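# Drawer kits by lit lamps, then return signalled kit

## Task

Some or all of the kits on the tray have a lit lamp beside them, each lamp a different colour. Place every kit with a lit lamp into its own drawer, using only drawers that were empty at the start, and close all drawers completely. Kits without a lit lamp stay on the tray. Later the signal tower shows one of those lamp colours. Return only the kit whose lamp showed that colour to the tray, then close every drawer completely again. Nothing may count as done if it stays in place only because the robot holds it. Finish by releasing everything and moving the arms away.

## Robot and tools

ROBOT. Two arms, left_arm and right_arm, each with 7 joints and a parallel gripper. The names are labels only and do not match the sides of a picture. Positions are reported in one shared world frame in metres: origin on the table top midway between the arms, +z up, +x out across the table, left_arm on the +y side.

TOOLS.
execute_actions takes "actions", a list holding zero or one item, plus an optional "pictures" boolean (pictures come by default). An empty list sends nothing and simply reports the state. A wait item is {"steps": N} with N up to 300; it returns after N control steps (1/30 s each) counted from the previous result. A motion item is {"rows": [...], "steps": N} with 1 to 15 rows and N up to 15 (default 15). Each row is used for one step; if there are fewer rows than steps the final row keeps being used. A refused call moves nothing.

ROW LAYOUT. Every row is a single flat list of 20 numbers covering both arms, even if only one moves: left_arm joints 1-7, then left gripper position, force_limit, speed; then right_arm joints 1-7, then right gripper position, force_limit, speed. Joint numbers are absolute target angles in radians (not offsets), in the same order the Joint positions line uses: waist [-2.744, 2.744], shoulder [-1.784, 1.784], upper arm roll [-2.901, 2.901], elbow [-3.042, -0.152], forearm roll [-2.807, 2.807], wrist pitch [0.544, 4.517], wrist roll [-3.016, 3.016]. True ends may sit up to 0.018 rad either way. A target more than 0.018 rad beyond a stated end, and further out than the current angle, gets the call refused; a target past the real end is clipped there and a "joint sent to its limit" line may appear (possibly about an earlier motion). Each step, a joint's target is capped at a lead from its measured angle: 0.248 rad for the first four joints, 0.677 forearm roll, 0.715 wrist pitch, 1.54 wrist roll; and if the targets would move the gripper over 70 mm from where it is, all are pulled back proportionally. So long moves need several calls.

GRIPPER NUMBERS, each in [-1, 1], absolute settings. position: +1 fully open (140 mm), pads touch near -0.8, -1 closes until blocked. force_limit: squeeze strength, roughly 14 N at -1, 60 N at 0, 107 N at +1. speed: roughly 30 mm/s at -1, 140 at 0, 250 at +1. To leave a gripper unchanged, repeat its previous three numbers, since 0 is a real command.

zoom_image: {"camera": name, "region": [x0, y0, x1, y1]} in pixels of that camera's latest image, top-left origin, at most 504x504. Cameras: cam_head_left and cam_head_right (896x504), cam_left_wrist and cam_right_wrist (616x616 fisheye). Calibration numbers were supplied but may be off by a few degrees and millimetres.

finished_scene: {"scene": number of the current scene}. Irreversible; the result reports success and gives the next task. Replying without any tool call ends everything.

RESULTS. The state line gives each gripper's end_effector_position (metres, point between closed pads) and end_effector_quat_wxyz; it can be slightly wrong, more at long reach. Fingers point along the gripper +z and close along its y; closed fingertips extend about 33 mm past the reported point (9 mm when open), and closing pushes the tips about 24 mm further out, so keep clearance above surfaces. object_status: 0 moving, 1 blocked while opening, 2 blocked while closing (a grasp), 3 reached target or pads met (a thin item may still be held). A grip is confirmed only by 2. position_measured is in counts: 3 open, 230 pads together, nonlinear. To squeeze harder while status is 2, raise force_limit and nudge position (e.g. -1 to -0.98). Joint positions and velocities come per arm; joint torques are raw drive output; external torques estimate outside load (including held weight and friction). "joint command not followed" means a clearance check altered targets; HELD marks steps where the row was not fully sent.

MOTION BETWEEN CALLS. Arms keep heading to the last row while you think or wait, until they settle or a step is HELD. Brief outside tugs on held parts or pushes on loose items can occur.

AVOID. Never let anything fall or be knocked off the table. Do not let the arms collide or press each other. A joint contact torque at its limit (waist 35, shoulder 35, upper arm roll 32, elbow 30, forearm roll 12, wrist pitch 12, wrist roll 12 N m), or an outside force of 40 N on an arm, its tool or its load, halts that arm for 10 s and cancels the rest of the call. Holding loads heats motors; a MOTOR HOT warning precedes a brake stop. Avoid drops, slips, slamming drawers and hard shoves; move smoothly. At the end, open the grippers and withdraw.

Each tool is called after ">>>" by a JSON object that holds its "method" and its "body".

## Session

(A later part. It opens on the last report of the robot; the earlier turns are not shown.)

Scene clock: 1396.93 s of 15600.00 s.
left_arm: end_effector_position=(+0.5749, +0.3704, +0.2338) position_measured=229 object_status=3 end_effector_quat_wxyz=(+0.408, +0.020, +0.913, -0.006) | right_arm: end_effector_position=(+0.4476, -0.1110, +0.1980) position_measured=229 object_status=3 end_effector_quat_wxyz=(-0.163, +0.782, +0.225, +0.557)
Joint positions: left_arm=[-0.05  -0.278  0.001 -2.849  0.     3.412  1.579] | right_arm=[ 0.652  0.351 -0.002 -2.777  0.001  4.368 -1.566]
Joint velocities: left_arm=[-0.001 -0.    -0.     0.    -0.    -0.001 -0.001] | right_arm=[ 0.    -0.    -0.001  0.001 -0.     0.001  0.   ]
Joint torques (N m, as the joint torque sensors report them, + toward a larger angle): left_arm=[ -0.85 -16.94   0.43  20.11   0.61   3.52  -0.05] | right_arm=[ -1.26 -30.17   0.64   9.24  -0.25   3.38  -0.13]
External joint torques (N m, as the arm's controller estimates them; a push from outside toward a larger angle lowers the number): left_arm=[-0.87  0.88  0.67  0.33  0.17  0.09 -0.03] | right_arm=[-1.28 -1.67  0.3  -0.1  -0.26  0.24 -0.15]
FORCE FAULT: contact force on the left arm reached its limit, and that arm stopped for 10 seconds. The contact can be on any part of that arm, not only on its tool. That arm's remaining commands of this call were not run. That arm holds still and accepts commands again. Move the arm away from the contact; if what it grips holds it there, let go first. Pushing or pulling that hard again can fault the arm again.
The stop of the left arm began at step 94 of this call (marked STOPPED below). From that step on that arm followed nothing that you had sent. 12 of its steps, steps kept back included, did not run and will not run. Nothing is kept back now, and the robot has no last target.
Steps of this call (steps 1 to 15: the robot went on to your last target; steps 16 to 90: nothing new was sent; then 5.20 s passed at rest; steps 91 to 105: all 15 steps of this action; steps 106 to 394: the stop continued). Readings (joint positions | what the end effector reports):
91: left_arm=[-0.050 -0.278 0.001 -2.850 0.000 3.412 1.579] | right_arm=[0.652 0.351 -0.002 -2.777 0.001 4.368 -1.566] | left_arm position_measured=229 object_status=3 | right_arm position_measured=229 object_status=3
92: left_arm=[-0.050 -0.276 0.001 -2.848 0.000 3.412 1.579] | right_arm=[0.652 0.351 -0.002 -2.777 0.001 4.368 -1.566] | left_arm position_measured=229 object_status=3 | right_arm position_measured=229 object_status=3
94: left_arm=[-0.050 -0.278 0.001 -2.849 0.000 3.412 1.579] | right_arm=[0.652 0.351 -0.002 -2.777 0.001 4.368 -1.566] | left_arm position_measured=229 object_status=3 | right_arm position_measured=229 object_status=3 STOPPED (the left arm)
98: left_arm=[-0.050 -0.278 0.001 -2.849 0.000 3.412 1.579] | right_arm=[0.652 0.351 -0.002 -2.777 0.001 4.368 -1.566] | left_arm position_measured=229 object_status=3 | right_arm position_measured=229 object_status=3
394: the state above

>>> {"method": "execute_actions", "body": {"actions": [{"rows":[[-0.051,-0.398,0,-3.0,0,3.41,1.585,-0.16,0,0,0.65,0.35,0,-2.778,0,4.37,-1.571,-0.8,0,0]],"steps":12}], "pictures": false}}

>>> {"method": "execute_actions", "body": {"actions": [{"rows":[[0.484,-0.398,0,-3.0,0,3.41,1.636,-0.16,0,0,0.65,0.35,0,-2.778,0,4.37,-1.571,-0.8,0,0]],"steps":15}], "pictures": false}}

>>> {"method": "execute_actions", "body": {"actions": [{"steps":10}], "pictures": false}}

>>> {"method": "execute_actions", "body": {"actions": [{"rows":[[0.484,-0.398,0,-3.0,0.545,4.262,1.636,-0.16,0,0,0.65,0.35,0,-2.778,0,4.37,-1.571,-0.8,0,0]],"steps":15}], "pictures": false}}

>>> {"method": "execute_actions", "body": {"actions": [{"steps":30}], "pictures": false}}

>>> {"method": "execute_actions", "body": {"actions": [{"rows":[[0.484,0.3,0,-3.0,0.545,4.262,1.636,-0.16,0,0,0.65,0.35,0,-2.778,0,4.37,-1.571,-0.8,0,0]],"steps":15}], "pictures": false}}

>>> {"method": "execute_actions", "body": {"actions": [{"steps":20}], "pictures": false}}

>>> {"method": "execute_actions", "body": {"actions": [{"rows":[[0.484,0.417,0,-2.799,0.545,4.262,1.636,-0.16,0,0,0.65,0.35,0,-2.778,0,4.37,-1.571,-0.8,0,0]],"steps":15}], "pictures": false}}

>>> {"method": "execute_actions", "body": {"actions": [{"steps":15}]}}

>>> {"method": "zoom_image", "body": {"camera": "cam_right_wrist", "region": [110, 160, 270, 290]}}

Scene clock: 1458.50 s of 15600.00 s.
left_arm: end_effector_position=(+0.5232, +0.3721, +0.2132) position_measured=150 object_status=0 end_effector_quat_wxyz=(+0.394, +0.021, +0.919, -0.005) | right_arm: end_effector_position=(+0.4476, -0.1110, +0.1980) position_measured=229 object_status=3 end_effector_quat_wxyz=(-0.163, +0.782, +0.225, +0.557)
Joint positions: left_arm=[-0.05  -0.395  0.    -2.998  0.     3.412  1.579] | right_arm=[ 0.652  0.351 -0.002 -2.777  0.001  4.368 -1.566]
Joint velocities: left_arm=[ 0.002 -0.009  0.001 -0.007 -0.001  0.     0.001] | right_arm=[ 0.    -0.     0.     0.     0.    -0.001 -0.001]
Joint torques (N m, as the joint torque sensors report them, + toward a larger angle): left_arm=[ -0.86 -14.95  -0.27  18.47   0.48   3.26   0.35] | right_arm=[ -1.17 -30.45   0.78   9.45  -0.22   3.43  -0.18]
External joint torques (N m, as the arm's controller estimates them; a push from outside toward a larger angle lowers the number): left_arm=[-0.87 -1.81  0.08 -0.93  0.06 -0.17  0.37] | right_arm=[-1.13 -2.06  0.5   0.18 -0.24  0.3  -0.21]
Steps of this call (steps 1 to 90: nothing new was sent; then 58.17 s passed at rest; steps 91 to 102: all 12 steps of this action). Readings (joint positions | what the end effector reports):
91: left_arm=[-0.050 -0.306 0.000 -2.882 0.000 3.412 1.579] | right_arm=[0.652 0.351 -0.002 -2.777 0.001 4.368 -1.566] | left_arm position_measured=229 object_status=0 | right_arm position_measured=229 object_status=3
92: left_arm=[-0.050 -0.339 0.000 -2.923 0.000 3.412 1.579] | right_arm=[0.652 0.351 -0.002 -2.777 0.001 4.368 -1.566] | left_arm position_measured=223 object_status=0 | right_arm position_measured=229 object_status=3
94: left_arm=[-0.050 -0.374 0.000 -2.970 0.000 3.412 1.579] | right_arm=[0.652 0.351 -0.002 -2.777 0.001 4.368 -1.566] | left_arm position_measured=208 object_status=0 | right_arm position_measured=229 object_status=3
98: left_arm=[-0.050 -0.392 0.000 -2.995 0.000 3.412 1.579] | right_arm=[0.652 0.351 -0.002 -2.777 0.001 4.368 -1.566] | left_arm position_measured=177 object_status=0 | right_arm position_measured=229 object_status=3
102: the state above

Scene clock: 1459.00 s of 15600.00 s.
left_arm: end_effector_position=(+0.4640, +0.6306, +0.2133) position_measured=149 object_status=3 end_effector_quat_wxyz=(+0.380, -0.203, +0.896, +0.102) | right_arm: end_effector_position=(+0.4476, -0.1110, +0.1980) position_measured=229 object_status=3 end_effector_quat_wxyz=(-0.163, +0.782, +0.225, +0.557)
Joint positions: left_arm=[ 0.47  -0.396  0.003 -2.998 -0.     3.412  1.612] | right_arm=[ 0.652  0.351 -0.002 -2.777  0.001  4.368 -1.566]
Joint velocities: left_arm=[ 0.172 -0.001 -0.001 -0.003  0.002 -0.001  0.057] | right_arm=[ 0.    -0.001 -0.001  0.001 -0.001 -0.     0.   ]
Joint torques (N m, as the joint torque sensors report them, + toward a larger angle): left_arm=[ -0.55 -14.76  -1.92  17.72   0.68   3.16   0.47] | right_arm=[ -0.94 -30.25   0.13   8.97  -0.3    3.39  -0.12]
External joint torques (N m, as the arm's controller estimates them; a push from outside toward a larger angle lowers the number): left_arm=[ 1.11 -1.51  0.38 -1.73 -0.24 -0.28  0.5 ] | right_arm=[-0.93 -1.76 -0.18 -0.34 -0.31  0.25 -0.15]
Steps of this call (steps 1 to 15: all 15 steps of this action). Readings (joint positions | what the end effector reports):
1: left_arm=[-0.020 -0.395 -0.008 -2.998 0.004 3.412 1.581] | right_arm=[0.652 0.351 -0.002 -2.777 0.001 4.368 -1.566] | left_arm position_measured=149 object_status=0 | right_arm position_measured=229 object_status=3
2: left_arm=[0.021 -0.395 -0.008 -2.998 0.004 3.412 1.584] | right_arm=[0.652 0.351 -0.002 -2.777 0.001 4.368 -1.566] | left_arm position_measured=149 object_status=0 | right_arm position_measured=229 object_status=3
4: left_arm=[0.105 -0.395 -0.006 -2.998 0.004 3.412 1.588] | right_arm=[0.652 0.351 -0.002 -2.777 0.001 4.368 -1.566] | left_arm position_measured=149 object_status=0 | right_arm position_measured=229 object_status=3
8: left_arm=[0.274 -0.395 -0.003 -2.998 0.003 3.412 1.595] | right_arm=[0.652 0.351 -0.002 -2.777 0.001 4.368 -1.566] | left_arm position_measured=149 object_status=3 | right_arm position_measured=229 object_status=3
15: the state above

Scene clock: 1459.33 s of 15600.00 s.
left_arm: end_effector_position=(+0.4612, +0.6356, +0.2132) position_measured=149 object_status=3 end_effector_quat_wxyz=(+0.379, -0.203, +0.896, +0.107) | right_arm: end_effector_position=(+0.4476, -0.1110, +0.1980) position_measured=229 object_status=3 end_effector_quat_wxyz=(-0.163, +0.782, +0.225, +0.557)
Joint positions: left_arm=[ 0.481 -0.396  0.003 -2.998 -0.     3.412  1.624] | right_arm=[ 0.652  0.351 -0.002 -2.777  0.001  4.368 -1.566]
Joint velocities: left_arm=[ 0.     0.    -0.001 -0.001 -0.    -0.     0.019] | right_arm=[-0.002 -0.     0.    -0.001  0.     0.    -0.   ]
Joint torques (N m, as the joint torque sensors report them, + toward a larger angle): left_arm=[  0.49 -14.23  -2.43  17.52   0.71   3.17   0.28] | right_arm=[ -0.96 -30.25   0.48   8.91  -0.26   3.36  -0.19]
External joint torques (N m, as the arm's controller estimates them; a push from outside toward a larger angle lowers the number): left_arm=[ 0.5  -1.09 -2.03 -1.74  0.28 -0.24  0.3 ] | right_arm=[-0.94 -1.86  0.16 -0.36 -0.28  0.23 -0.22]
Steps of this call (steps 1 to 10: the robot went on to your last target). Readings (joint positions | what the end effector reports):
1: left_arm=[0.474 -0.396 0.003 -2.998 -0.000 3.412 1.614] | right_arm=[0.652 0.351 -0.002 -2.777 0.001 4.368 -1.566] | left_arm position_measured=149 object_status=3 | right_arm position_measured=229 object_status=3
2: left_arm=[0.477 -0.396 0.003 -2.998 -0.000 3.412 1.616] | right_arm=[0.652 0.351 -0.002 -2.777 0.001 4.368 -1.566] | left_arm position_measured=149 object_status=3 | right_arm position_measured=229 object_status=3
4: left_arm=[0.479 -0.396 0.003 -2.998 -0.000 3.412 1.618] | right_arm=[0.652 0.351 -0.002 -2.777 0.001 4.368 -1.566] | left_arm position_measured=149 object_status=3 | right_arm position_measured=229 object_status=3
8: left_arm=[0.481 -0.396 0.003 -2.998 -0.000 3.412 1.622] | right_arm=[0.652 0.351 -0.002 -2.777 0.001 4.368 -1.566] | left_arm position_measured=149 object_status=3 | right_arm position_measured=229 object_status=3
10: the state above

Scene clock: 1459.83 s of 15600.00 s.
left_arm: end_effector_position=(+0.5299, +0.5526, +0.3603) position_measured=149 object_status=3 end_effector_quat_wxyz=(+0.581, +0.013, +0.801, +0.141) | right_arm: end_effector_position=(+0.4476, -0.1110, +0.1980) position_measured=229 object_status=3 end_effector_quat_wxyz=(-0.163, +0.782, +0.225, +0.557)
Joint positions: left_arm=[ 0.483 -0.395  0.003 -3.001  0.386  3.914  1.624] | right_arm=[ 0.652  0.351 -0.002 -2.777  0.001  4.368 -1.566]
Joint velocities: left_arm=[ 0.    -0.004 -0.004 -0.     0.581  0.955 -0.001] | right_arm=[ 0.     0.001  0.     0.002  0.    -0.    -0.   ]
Joint torques (N m, as the joint torque sensors report them, + toward a larger angle): left_arm=[  0.   -13.9   -0.55  18.39   0.39   3.53   0.45] | right_arm=[ -1.15 -30.22   0.15   8.83  -0.27   3.4   -0.14]
External joint torques (N m, as the arm's controller estimates them; a push from outside toward a larger angle lowers the number): left_arm=[-0.14 -1.23 -0.96 -0.38  1.1   1.    0.46] | right_arm=[-1.13 -1.82 -0.16 -0.51 -0.29  0.27 -0.17]
Steps of this call (steps 1 to 15: all 15 steps of this action). Readings (joint positions | what the end effector reports):
1: left_arm=[0.483 -0.395 0.004 -3.001 0.031 3.441 1.624] | right_arm=[0.652 0.351 -0.002 -2.777 0.001 4.368 -1.566] | left_arm position_measured=149 object_status=3 | right_arm position_measured=229 object_status=3
2: left_arm=[0.483 -0.395 0.004 -3.001 0.063 3.475 1.624] | right_arm=[0.652 0.351 -0.002 -2.777 0.001 4.368 -1.566] | left_arm position_measured=149 object_status=3 | right_arm position_measured=229 object_status=3
4: left_arm=[0.483 -0.395 0.004 -3.001 0.123 3.542 1.624] | right_arm=[0.652 0.351 -0.002 -2.777 0.001 4.368 -1.566] | left_arm position_measured=149 object_status=3 | right_arm position_measured=229 object_status=3
8: left_arm=[0.483 -0.395 0.004 -3.001 0.226 3.678 1.624] | right_arm=[0.652 0.351 -0.002 -2.777 0.001 4.368 -1.566] | left_arm position_measured=149 object_status=3 | right_arm position_measured=229 object_status=3
15: the state above

Scene clock: 1460.83 s of 15600.00 s.
left_arm: end_effector_position=(+0.5218, +0.4792, +0.4587) position_measured=149 object_status=3 end_effector_quat_wxyz=(+0.702, +0.107, +0.693, +0.121) | right_arm: end_effector_position=(+0.4476, -0.1110, +0.1980) position_measured=229 object_status=3 end_effector_quat_wxyz=(-0.163, +0.782, +0.225, +0.557)
Joint positions: left_arm=[ 0.483 -0.397  0.002 -3.001  0.542  4.257  1.629] | right_arm=[ 0.652  0.351 -0.002 -2.777  0.001  4.368 -1.566]
Joint velocities: left_arm=[ 0.001  0.    -0.001 -0.001  0.002  0.007 -0.001] | right_arm=[ 0.002  0.    -0.     0.001  0.001  0.     0.001]
Joint torques (N m, as the joint torque sensors report them, + toward a larger angle): left_arm=[ -0.75 -12.59  -0.08  17.69   0.39   3.02   0.39] | right_arm=[ -0.71 -30.32   0.52   9.03  -0.2    3.38  -0.15]
External joint torques (N m, as the arm's controller estimates them; a push from outside toward a larger angle lowers the number): left_arm=[-0.73 -0.76 -0.38 -0.32  0.88  0.72  0.4 ] | right_arm=[-0.78 -1.88  0.13 -0.31 -0.21  0.25 -0.17]
Steps of this call (steps 1 to 30: the robot went on to your last target). Readings (joint positions | what the end effector reports):
1: left_arm=[0.483 -0.395 0.003 -3.001 0.407 3.948 1.624] | right_arm=[0.652 0.351 -0.002 -2.777 0.001 4.368 -1.566] | left_arm position_measured=149 object_status=3 | right_arm position_measured=229 object_status=3
2: left_arm=[0.483 -0.395 0.003 -3.001 0.426 3.982 1.624] | right_arm=[0.652 0.351 -0.002 -2.777 0.001 4.368 -1.566] | left_arm position_measured=149 object_status=3 | right_arm position_measured=229 object_status=3
4: left_arm=[0.483 -0.396 0.003 -3.001 0.464 4.049 1.624] | right_arm=[0.652 0.351 -0.002 -2.777 0.001 4.368 -1.566] | left_arm position_measured=149 object_status=3 | right_arm position_measured=229 object_status=3
8: left_arm=[0.483 -0.396 0.002 -3.001 0.516 4.162 1.626] | right_arm=[0.652 0.351 -0.002 -2.777 0.001 4.368 -1.566] | left_arm position_measured=149 object_status=3 | right_arm position_measured=229 object_status=3
30: the state above

Scene clock: 1461.33 s of 15600.00 s.
left_arm: end_effector_position=(+0.5057, +0.4703, +0.1476) position_measured=149 object_status=3 end_effector_quat_wxyz=(+0.499, +0.032, +0.866, -0.015) | right_arm: end_effector_position=(+0.4476, -0.1110, +0.1980) position_measured=229 object_status=3 end_effector_quat_wxyz=(-0.163, +0.782, +0.225, +0.557)
Joint positions: left_arm=[ 0.483  0.233  0.002 -2.998  0.542  4.262  1.629] | right_arm=[ 0.652  0.351 -0.002 -2.777  0.001  4.368 -1.566]
Joint velocities: left_arm=[ 0.001  1.001  0.002 -0.059  0.002 -0.025  0.001] | right_arm=[ 0.    -0.     0.     0.001  0.    -0.     0.   ]
Joint torques (N m, as the joint torque sensors report them, + toward a larger angle): left_arm=[ -0.27 -32.11  -0.91   8.31   1.02   4.02   0.42] | right_arm=[ -0.94 -30.05   0.45   8.88  -0.24   3.49  -0.09]
External joint torques (N m, as the arm's controller estimates them; a push from outside toward a larger angle lowers the number): left_arm=[-0.36  1.52 -0.72 -1.61  1.   -0.64  0.45] | right_arm=[-0.94 -1.51  0.12 -0.5  -0.25  0.34 -0.11]
Steps of this call (steps 1 to 15: all 15 steps of this action). Readings (joint positions | what the end effector reports):
1: left_arm=[0.483 -0.371 0.002 -2.995 0.542 4.262 1.629] | right_arm=[0.652 0.351 -0.002 -2.777 0.001 4.368 -1.566] | left_arm position_measured=149 object_status=3 | right_arm position_measured=229 object_status=3
2: left_arm=[0.483 -0.328 0.002 -2.993 0.542 4.262 1.629] | right_arm=[0.652 0.351 -0.002 -2.777 0.001 4.368 -1.566] | left_arm position_measured=149 object_status=3 | right_arm position_measured=229 object_status=3
4: left_arm=[0.483 -0.241 0.002 -2.994 0.542 4.262 1.629] | right_arm=[0.652 0.351 -0.002 -2.777 0.001 4.368 -1.566] | left_arm position_measured=149 object_status=3 | right_arm position_measured=229 object_status=3
8: left_arm=[0.483 -0.067 0.002 -2.995 0.542 4.262 1.629] | right_arm=[0.652 0.351 -0.002 -2.777 0.001 4.368 -1.566] | left_arm position_measured=149 object_status=3 | right_arm position_measured=229 object_status=3
15: the state above

Scene clock: 1462.00 s of 15600.00 s.
left_arm: end_effector_position=(+0.4924, +0.4630, +0.1157) position_measured=149 object_status=3 end_effector_quat_wxyz=(+0.472, +0.023, +0.881, -0.031) | right_arm: end_effector_position=(+0.4476, -0.1110, +0.1980) position_measured=229 object_status=3 end_effector_quat_wxyz=(-0.163, +0.782, +0.225, +0.557)
Joint positions: left_arm=[ 0.483  0.298  0.002 -3.002  0.542  4.261  1.629] | right_arm=[ 0.652  0.351 -0.002 -2.777  0.001  4.368 -1.566]
Joint velocities: left_arm=[ 0.001 -0.     0.     0.001 -0.    -0.     0.   ] | right_arm=[ 0.     0.     0.001  0.     0.     0.    -0.   ]
Joint torques (N m, as the joint torque sensors report them, + toward a larger angle): left_arm=[ -0.67 -21.73  -1.38   6.45   0.94   3.68   0.42] | right_arm=[ -0.84 -30.49   0.65   8.94  -0.28   3.41  -0.12]
External joint torques (N m, as the arm's controller estimates them; a push from outside toward a larger angle lowers the number): left_arm=[-0.7   1.67 -1.16  0.61  0.79  0.33  0.45] | right_arm=[-0.88 -2.03  0.3  -0.37 -0.28  0.27 -0.15]
Steps of this call (steps 1 to 20: the robot went on to your last target). Readings (joint positions | what the end effector reports):
1: left_arm=[0.483 0.260 0.002 -3.000 0.542 4.261 1.629] | right_arm=[0.652 0.351 -0.002 -2.777 0.001 4.368 -1.566] | left_arm position_measured=149 object_status=3 | right_arm position_measured=229 object_status=3
2: left_arm=[0.483 0.276 0.002 -3.001 0.542 4.261 1.629] | right_arm=[0.652 0.351 -0.002 -2.777 0.001 4.368 -1.566] | left_arm position_measured=149 object_status=3 | right_arm position_measured=229 object_status=3
4: left_arm=[0.483 0.292 0.002 -3.002 0.542 4.261 1.629] | right_arm=[0.652 0.351 -0.002 -2.777 0.001 4.368 -1.566] | left_arm position_measured=149 object_status=3 | right_arm position_measured=229 object_status=3
8: left_arm=[0.483 0.297 0.002 -3.002 0.542 4.261 1.629] | right_arm=[0.652 0.351 -0.002 -2.777 0.001 4.368 -1.566] | left_arm position_measured=149 object_status=3 | right_arm position_measured=229 object_status=3
20: the state above

Scene clock: 1462.50 s of 15600.00 s.
left_arm: end_effector_position=(+0.5555, +0.4963, +0.1200) position_measured=149 object_status=3 end_effector_quat_wxyz=(+0.504, +0.035, +0.863, -0.013) | right_arm: end_effector_position=(+0.4476, -0.1110, +0.1980) position_measured=229 object_status=3 end_effector_quat_wxyz=(-0.163, +0.782, +0.225, +0.557)
Joint positions: left_arm=[ 0.483  0.415  0.001 -2.801  0.544  4.262  1.629] | right_arm=[ 0.652  0.351 -0.002 -2.777  0.001  4.368 -1.566]
Joint velocities: left_arm=[ 0.001  0.002 -0.     0.004  0.001 -0.    -0.001] | right_arm=[-0.     0.    -0.001  0.001 -0.     0.     0.001]
Joint torques (N m, as the joint torque sensors report them, + toward a larger angle): left_arm=[ -0.71 -27.22  -0.87   8.24   0.39   3.36   0.47] | right_arm=[ -0.89 -30.16   0.46   8.99  -0.2    3.39  -0.15]
External joint torques (N m, as the arm's controller estimates them; a push from outside toward a larger angle lowers the number): left_arm=[-0.74  1.44 -0.55  0.65  0.32  0.04  0.49] | right_arm=[-0.87 -1.73  0.16 -0.32 -0.22  0.25 -0.18]
Steps of this call (steps 1 to 15: all 15 steps of this action). Readings (joint positions | what the end effector reports):
1: left_arm=[0.483 0.326 0.001 -2.960 0.544 4.262 1.629] | right_arm=[0.652 0.351 -0.002 -2.777 0.001 4.368 -1.566] | left_arm position_measured=149 object_status=3 | right_arm position_measured=229 object_status=3
2: left_arm=[0.483 0.359 0.001 -2.904 0.544 4.262 1.629] | right_arm=[0.652 0.351 -0.002 -2.777 0.001 4.368 -1.566] | left_arm position_measured=149 object_status=3 | right_arm position_measured=229 object_status=3
4: left_arm=[0.483 0.392 0.001 -2.840 0.544 4.262 1.629] | right_arm=[0.652 0.351 -0.002 -2.777 0.001 4.368 -1.566] | left_arm position_measured=149 object_status=3 | right_arm position_measured=229 object_status=3
8: left_arm=[0.483 0.411 0.001 -2.806 0.544 4.262 1.629] | right_arm=[0.652 0.351 -0.002 -2.777 0.001 4.368 -1.566] | left_arm position_measured=149 object_status=3 | right_arm position_measured=229 object_status=3
15: the state above

Scene clock: 1463.00 s of 15600.00 s.
left_arm: end_effector_position=(+0.5556, +0.4964, +0.1200) position_measured=149 object_status=3 end_effector_quat_wxyz=(+0.504, +0.035, +0.863, -0.013) | right_arm: end_effector_position=(+0.4476, -0.1110, +0.1980) position_measured=229 object_status=3 end_effector_quat_wxyz=(-0.163, +0.782, +0.225, +0.557)
Joint positions: left_arm=[ 0.483  0.415  0.001 -2.801  0.544  4.262  1.629] | right_arm=[ 0.652  0.351 -0.002 -2.777  0.001  4.368 -1.566]
Joint velocities: left_arm=[-0.     0.    -0.001  0.     0.001 -0.    -0.001] | right_arm=[ 0.001  0.001 -0.    -0.001  0.     0.001 -0.   ]
Joint torques (N m, as the joint torque sensors report them, + toward a larger angle): left_arm=[ -1.03 -26.89  -0.6    7.85   0.55   3.43   0.41] | right_arm=[ -0.77 -30.35   0.75   8.85  -0.25   3.36  -0.12]
External joint torques (N m, as the arm's controller estimates them; a push from outside toward a larger angle lowers the number): left_arm=[-1.    1.69 -0.23  0.28  0.47  0.12  0.43] | right_arm=[-0.78 -1.93  0.42 -0.43 -0.26  0.22 -0.15]
Steps of this call (steps 1 to 15: the robot went on to your last target). Readings (joint positions | what the end effector reports):
1: left_arm=[0.483 0.415 0.001 -2.801 0.544 4.262 1.629] | right_arm=[0.652 0.351 -0.002 -2.777 0.001 4.368 -1.566] | left_arm position_measured=149 object_status=3 | right_arm position_measured=229 object_status=3
2: left_arm=[0.483 0.415 0.001 -2.801 0.544 4.262 1.629] | right_arm=[0.652 0.351 -0.002 -2.777 0.001 4.368 -1.566] | left_arm position_measured=149 object_status=3 | right_arm position_measured=229 object_status=3
4: left_arm=[0.483 0.415 0.001 -2.801 0.544 4.262 1.629] | right_arm=[0.652 0.351 -0.002 -2.777 0.001 4.368 -1.566] | left_arm position_measured=149 object_status=3 | right_arm position_measured=229 object_status=3
8: left_arm=[0.483 0.415 0.001 -2.801 0.544 4.262 1.629] | right_arm=[0.652 0.351 -0.002 -2.777 0.001 4.368 -1.566] | left_arm position_measured=149 object_status=3 | right_arm position_measured=229 object_status=3
15: the state above
All arms were judged still, so your last target was given up. Only a new action makes them travel on or press farther. Fingers that are still opening or closing keep moving.
camera_calibration (this result's frames):
cam_left_wrist: T_world_to_cam=[[0.198175, 0.972293, 0.123984, -0.59938], [0.0668843, -0.139613, 0.987945, -0.0732868], [0.977882, -0.187493, -0.0926989, -0.248532], [0, 0, 0, 1]] pos_world=[0.366719, 0.525943, 0.123678]
cam_right_wrist: T_world_to_cam=[[0.520614, -0.853792, 0.000029962, -0.330675], [-0.570133, -0.347674, -0.74436, 0.355281], [0.635539, 0.387507, -0.667778, 0.0670184], [0, 0, 0, 1]] pos_world=[0.332118, -0.184776, 0.30922]

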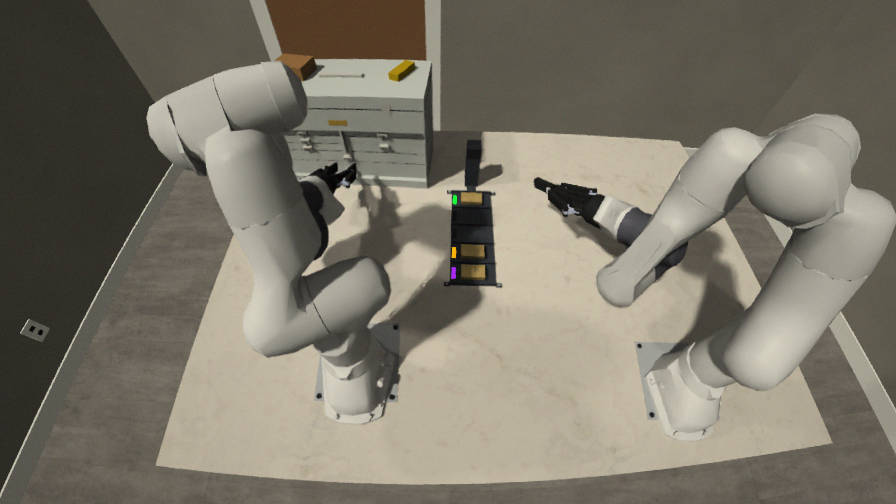

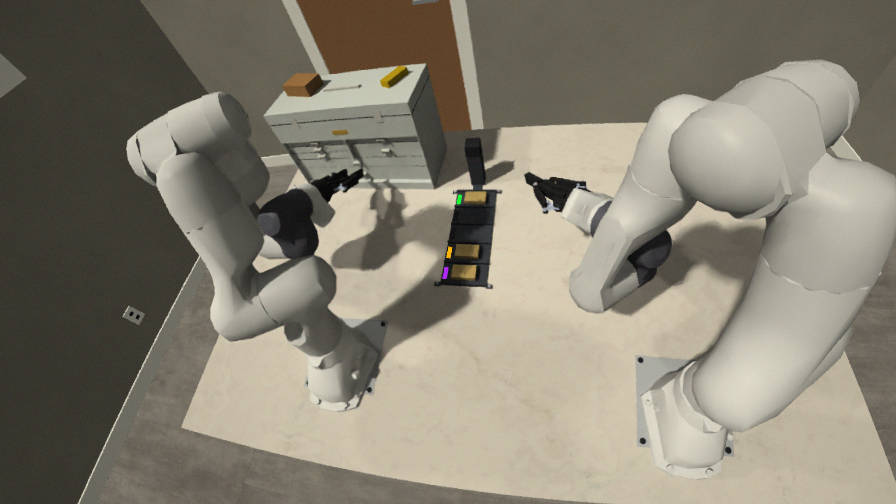

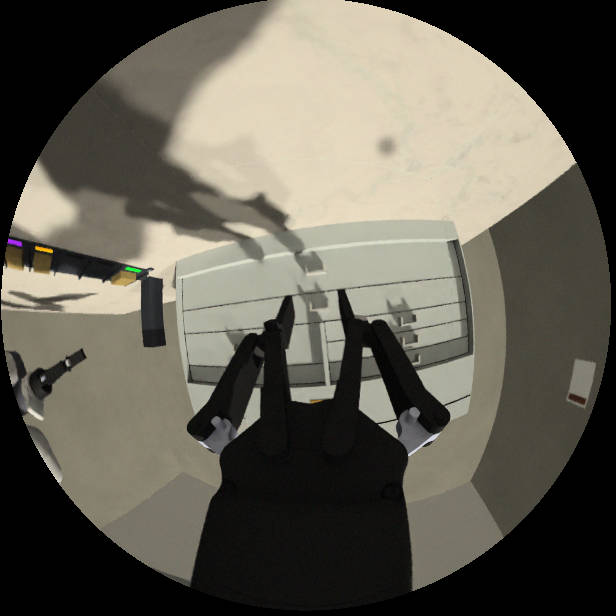

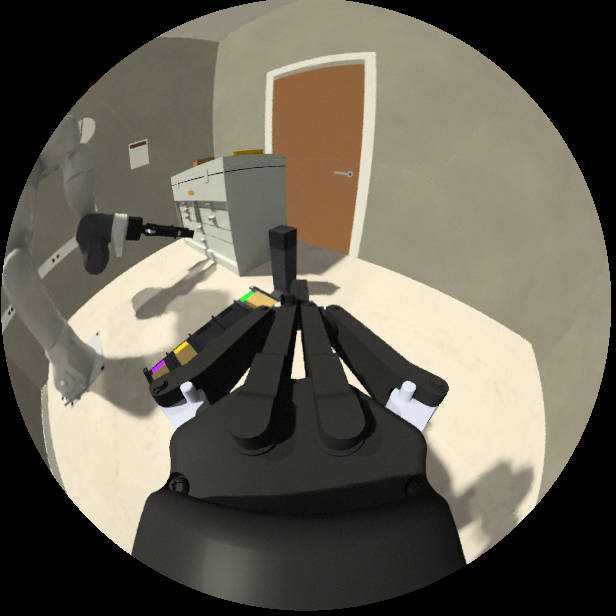

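Region (110, 160, 270, 290) of cam_right_wrist's 616x616 image, scaled by 3.150, with more detail than that image has; it fills the top 410 rows of this view, and the rest is white.

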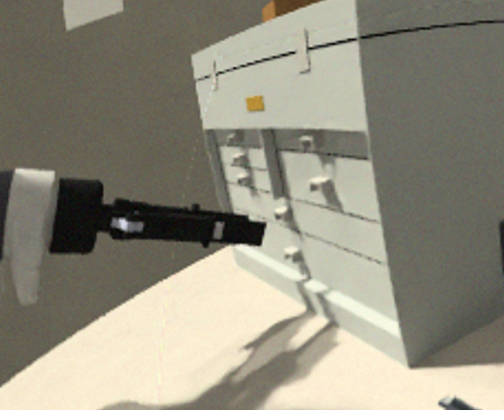

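>>> {"method": "execute_actions", "body": {"actions": [{"rows":[[0.4535,0.428,0,-2.748,0.522,4.228,1.61,-0.16,0,0,0.65,0.35,0,-2.778,0,4.37,-1.571,-0.8,0,0]],"steps":15}], "pictures": false}}

>>> {"method": "execute_actions", "body": {"actions": [{"rows":[[0.425,0.44,0,-2.70,0.50,4.198,1.585,-0.16,0,0,0.65,0.35,0,-2.778,0,4.37,-1.571,-0.8,0,0]],"steps":15}], "pictures": false}}

>>> {"method": "execute_actions", "body": {"actions": [{"steps":10}]}}

>>> {"method": "zoom_image", "body": {"camera": "cam_right_wrist", "region": [110, 160, 270, 290]}}

Scene clock: 1485.70 s of 15600.00 s.
left_arm: end_effector_position=(+0.5755, +0.4974, +0.1220) position_measured=149 object_status=3 end_effector_quat_wxyz=(+0.507, +0.040, +0.861, -0.008) | right_arm: end_effector_position=(+0.4476, -0.1110, +0.1980) position_measured=229 object_status=3 end_effector_quat_wxyz=(-0.163, +0.782, +0.225, +0.557)
Joint positions: left_arm=[ 0.456  0.426  0.001 -2.75   0.525  4.234  1.619] | right_arm=[ 0.652  0.351 -0.002 -2.777  0.001  4.368 -1.566]
Joint velocities: left_arm=[-0.001 -0.     0.001  0.001 -0.001 -0.009 -0.008] | right_arm=[-0.    -0.001  0.002 -0.    -0.001 -0.001 -0.001]
Joint torques (N m, as the joint torque sensors report them, + toward a larger angle): left_arm=[ -2.15 -27.89  -1.13   8.86  -0.58   2.85  -0.36] | right_arm=[ -0.91 -30.52   0.43   8.85  -0.2    3.35  -0.06]
External joint torques (N m, as the arm's controller estimates them; a push from outside toward a larger angle lowers the number): left_arm=[-2.17  1.89 -0.81  0.42 -0.61 -0.47 -0.34] | right_arm=[-0.97 -2.    0.05 -0.48 -0.2   0.21 -0.09]
Steps of this call (steps 1 to 90: nothing new was sent; then 19.20 s passed at rest; steps 91 to 105: all 15 steps of this action). Readings (joint positions | what the end effector reports):
91: left_arm=[0.478 0.419 0.002 -2.790 0.540 4.257 1.628] | right_arm=[0.652 0.351 -0.002 -2.777 0.001 4.368 -1.566] | left_arm position_measured=149 object_status=3 | right_arm position_measured=229 object_status=3
92: left_arm=[0.471 0.422 0.002 -2.776 0.536 4.252 1.627] | right_arm=[0.652 0.351 -0.002 -2.777 0.001 4.368 -1.566] | left_arm position_measured=149 object_status=3 | right_arm position_measured=229 object_status=3
94: left_arm=[0.462 0.424 0.001 -2.759 0.531 4.246 1.625] | right_arm=[0.652 0.351 -0.002 -2.777 0.001 4.368 -1.566] | left_arm position_measured=149 object_status=3 | right_arm position_measured=229 object_status=3
98: left_arm=[0.457 0.425 0.001 -2.751 0.527 4.238 1.622] | right_arm=[0.652 0.351 -0.002 -2.777 0.001 4.368 -1.566] | left_arm position_measured=149 object_status=3 | right_arm position_measured=229 object_status=3
105: the state above

Scene clock: 1486.20 s of 15600.00 s.
left_arm: end_effector_position=(+0.5943, +0.4968, +0.1226) position_measured=149 object_status=3 end_effector_quat_wxyz=(+0.507, +0.038, +0.861, -0.008) | right_arm: end_effector_position=(+0.4476, -0.1110, +0.1980) position_measured=229 object_status=3 end_effector_quat_wxyz=(-0.163, +0.782, +0.225, +0.557)
Joint positions: left_arm=[ 0.428  0.438  0.001 -2.702  0.503  4.204  1.597] | right_arm=[ 0.652  0.351 -0.002 -2.777  0.001  4.368 -1.566]
Joint velocities: left_arm=[-0.001  0.001  0.     0.    -0.002 -0.011 -0.017] | right_arm=[-0.    -0.    -0.     0.001 -0.001 -0.    -0.001]
Joint torques (N m, as the joint torque sensors report them, + toward a larger angle): left_arm=[ -2.3  -29.82  -1.59   9.55  -0.36   2.99  -0.48] | right_arm=[ -1.1  -30.54   0.63   9.12  -0.29   3.41  -0.17]
External joint torques (N m, as the arm's controller estimates them; a push from outside toward a larger angle lowers the number): left_arm=[-2.28  1.02 -1.26  0.36 -0.36 -0.32 -0.46] | right_arm=[-1.13 -2.07  0.28 -0.21 -0.29  0.27 -0.2 ]
Steps of this call (steps 1 to 15: all 15 steps of this action). Readings (joint positions | what the end effector reports):
1: left_arm=[0.451 0.430 0.003 -2.740 0.520 4.229 1.617] | right_arm=[0.652 0.351 -0.002 -2.777 0.001 4.368 -1.566] | left_arm position_measured=149 object_status=3 | right_arm position_measured=229 object_status=3
2: left_arm=[0.443 0.433 0.002 -2.726 0.516 4.224 1.614] | right_arm=[0.652 0.351 -0.002 -2.777 0.001 4.368 -1.566] | left_arm position_measured=149 object_status=3 | right_arm position_measured=229 object_status=3
4: left_arm=[0.434 0.436 0.001 -2.711 0.510 4.217 1.610] | right_arm=[0.652 0.351 -0.002 -2.777 0.001 4.368 -1.566] | left_arm position_measured=149 object_status=3 | right_arm position_measured=229 object_status=3
8: left_arm=[0.428 0.437 0.001 -2.703 0.505 4.209 1.603] | right_arm=[0.652 0.351 -0.002 -2.777 0.001 4.368 -1.566] | left_arm position_measured=149 object_status=3 | right_arm position_measured=229 object_status=3
15: the state above

Scene clock: 1486.53 s of 15600.00 s.
left_arm: end_effector_position=(+0.5942, +0.4969, +0.1222) position_measured=149 object_status=3 end_effector_quat_wxyz=(+0.507, +0.036, +0.861, -0.009) | right_arm: end_effector_position=(+0.4476, -0.1110, +0.1980) position_measured=229 object_status=3 end_effector_quat_wxyz=(-0.163, +0.782, +0.225, +0.557)
Joint positions: left_arm=[ 0.428  0.438  0.001 -2.702  0.503  4.202  1.594] | right_arm=[ 0.652  0.351 -0.002 -2.777  0.001  4.368 -1.566]
Joint velocities: left_arm=[ 0.     0.    -0.002 -0.     0.    -0.002 -0.005] | right_arm=[ 0.    -0.001  0.    -0.001 -0.    -0.001 -0.   ]
Joint torques (N m, as the joint torque sensors report them, + toward a larger angle): left_arm=[ -1.95 -28.55  -1.31   9.7   -0.53   2.8   -0.29] | right_arm=[ -1.19 -30.3    0.6    8.75  -0.29   3.42  -0.17]
External joint torques (N m, as the arm's controller estimates them; a push from outside toward a larger angle lowers the number): left_arm=[-1.88  2.29 -0.93  0.51 -0.54 -0.5  -0.26] | right_arm=[-1.2  -1.8   0.26 -0.54 -0.3   0.28 -0.19]
Steps of this call (steps 1 to 10: the robot went on to your last target). Readings (joint positions | what the end effector reports):
1: left_arm=[0.428 0.438 0.001 -2.702 0.503 4.204 1.597] | right_arm=[0.652 0.351 -0.002 -2.777 0.001 4.368 -1.566] | left_arm position_measured=149 object_status=3 | right_arm position_measured=229 object_status=3
2: left_arm=[0.428 0.438 0.001 -2.702 0.503 4.203 1.596] | right_arm=[0.652 0.351 -0.002 -2.777 0.001 4.368 -1.566] | left_arm position_measured=149 object_status=3 | right_arm position_measured=229 object_status=3
4: left_arm=[0.428 0.438 0.001 -2.702 0.503 4.203 1.595] | right_arm=[0.652 0.351 -0.002 -2.777 0.001 4.368 -1.566] | left_arm position_measured=149 object_status=3 | right_arm position_measured=229 object_status=3
8: left_arm=[0.428 0.438 0.001 -2.702 0.503 4.203 1.594] | right_arm=[0.652 0.351 -0.002 -2.777 0.001 4.368 -1.566] | left_arm position_measured=149 object_status=3 | right_arm position_measured=229 object_status=3
10: the state above
camera_calibration (this result's frames):
cam_left_wrist: T_world_to_cam=[[0.195325, 0.97173, 0.132622, -0.60692], [0.0615525, -0.147107, 0.987204, -0.0710142], [0.978805, -0.184662, -0.0885461, -0.288448], [0, 0, 0, 1]] pos_world=[0.405252, 0.526051, 0.125056]
cam_right_wrist: T_world_to_cam=[[0.520614, -0.853792, 0.0000300755, -0.330675], [-0.570132, -0.347674, -0.74436, 0.355281], [0.635539, 0.387507, -0.667778, 0.0670184], [0, 0, 0, 1]] pos_world=[0.332118, -0.184776, 0.30922]

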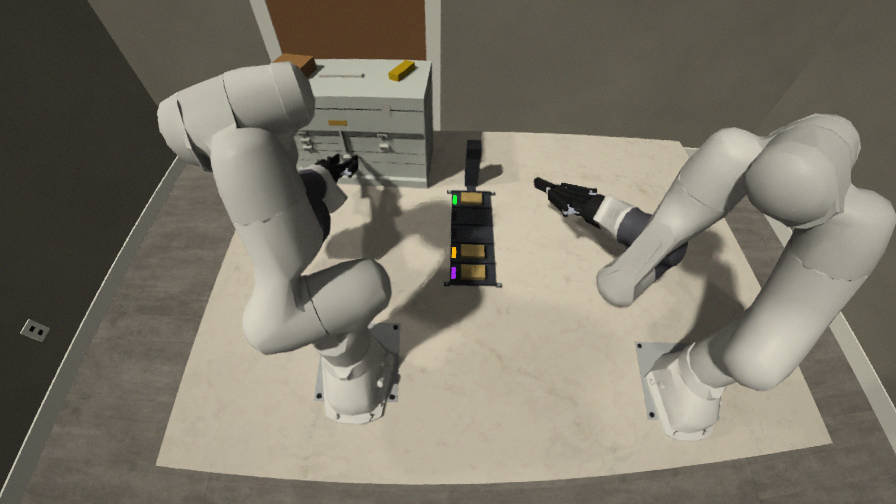

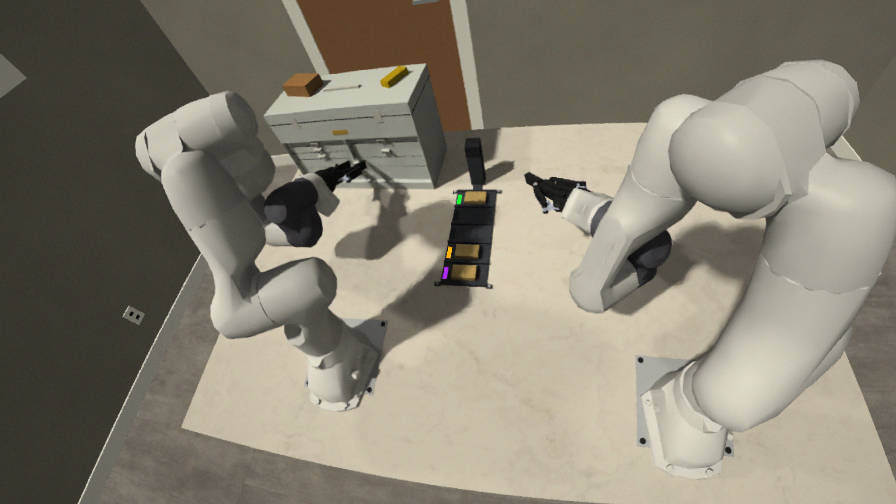

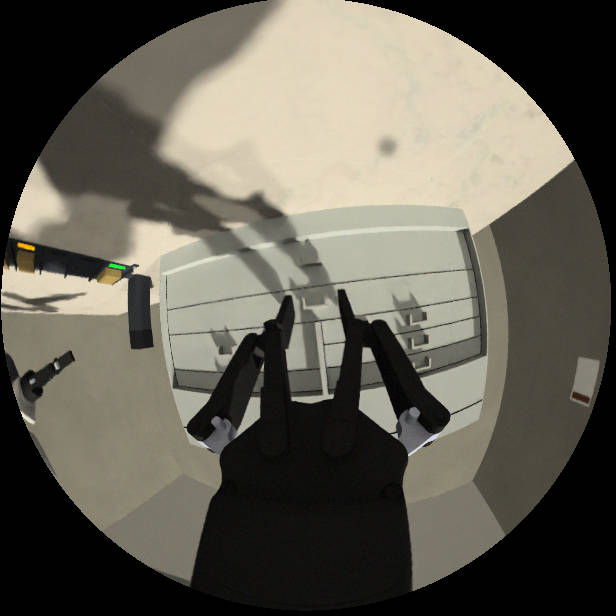

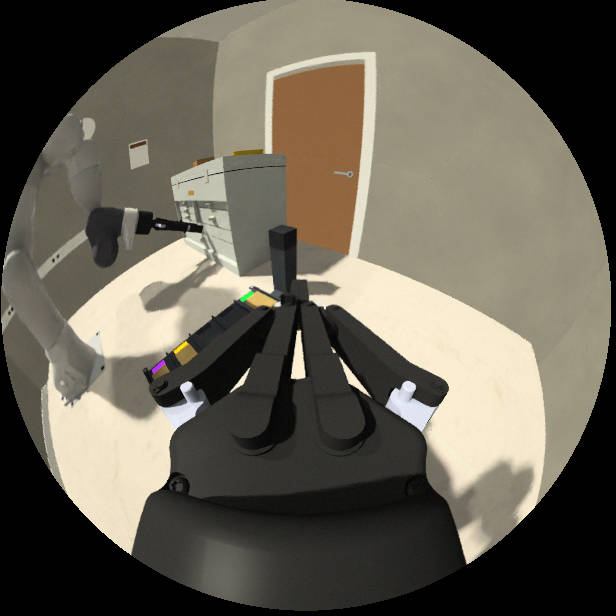

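Region (110, 160, 270, 290) of cam_right_wrist's 616x616 image, scaled by 3.150, with more detail than that image has; it fills the top 410 rows of this view, and the rest is white.

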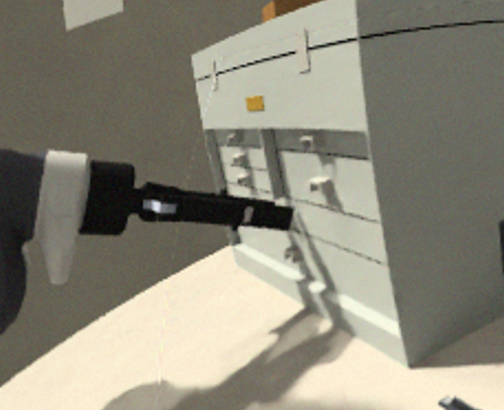

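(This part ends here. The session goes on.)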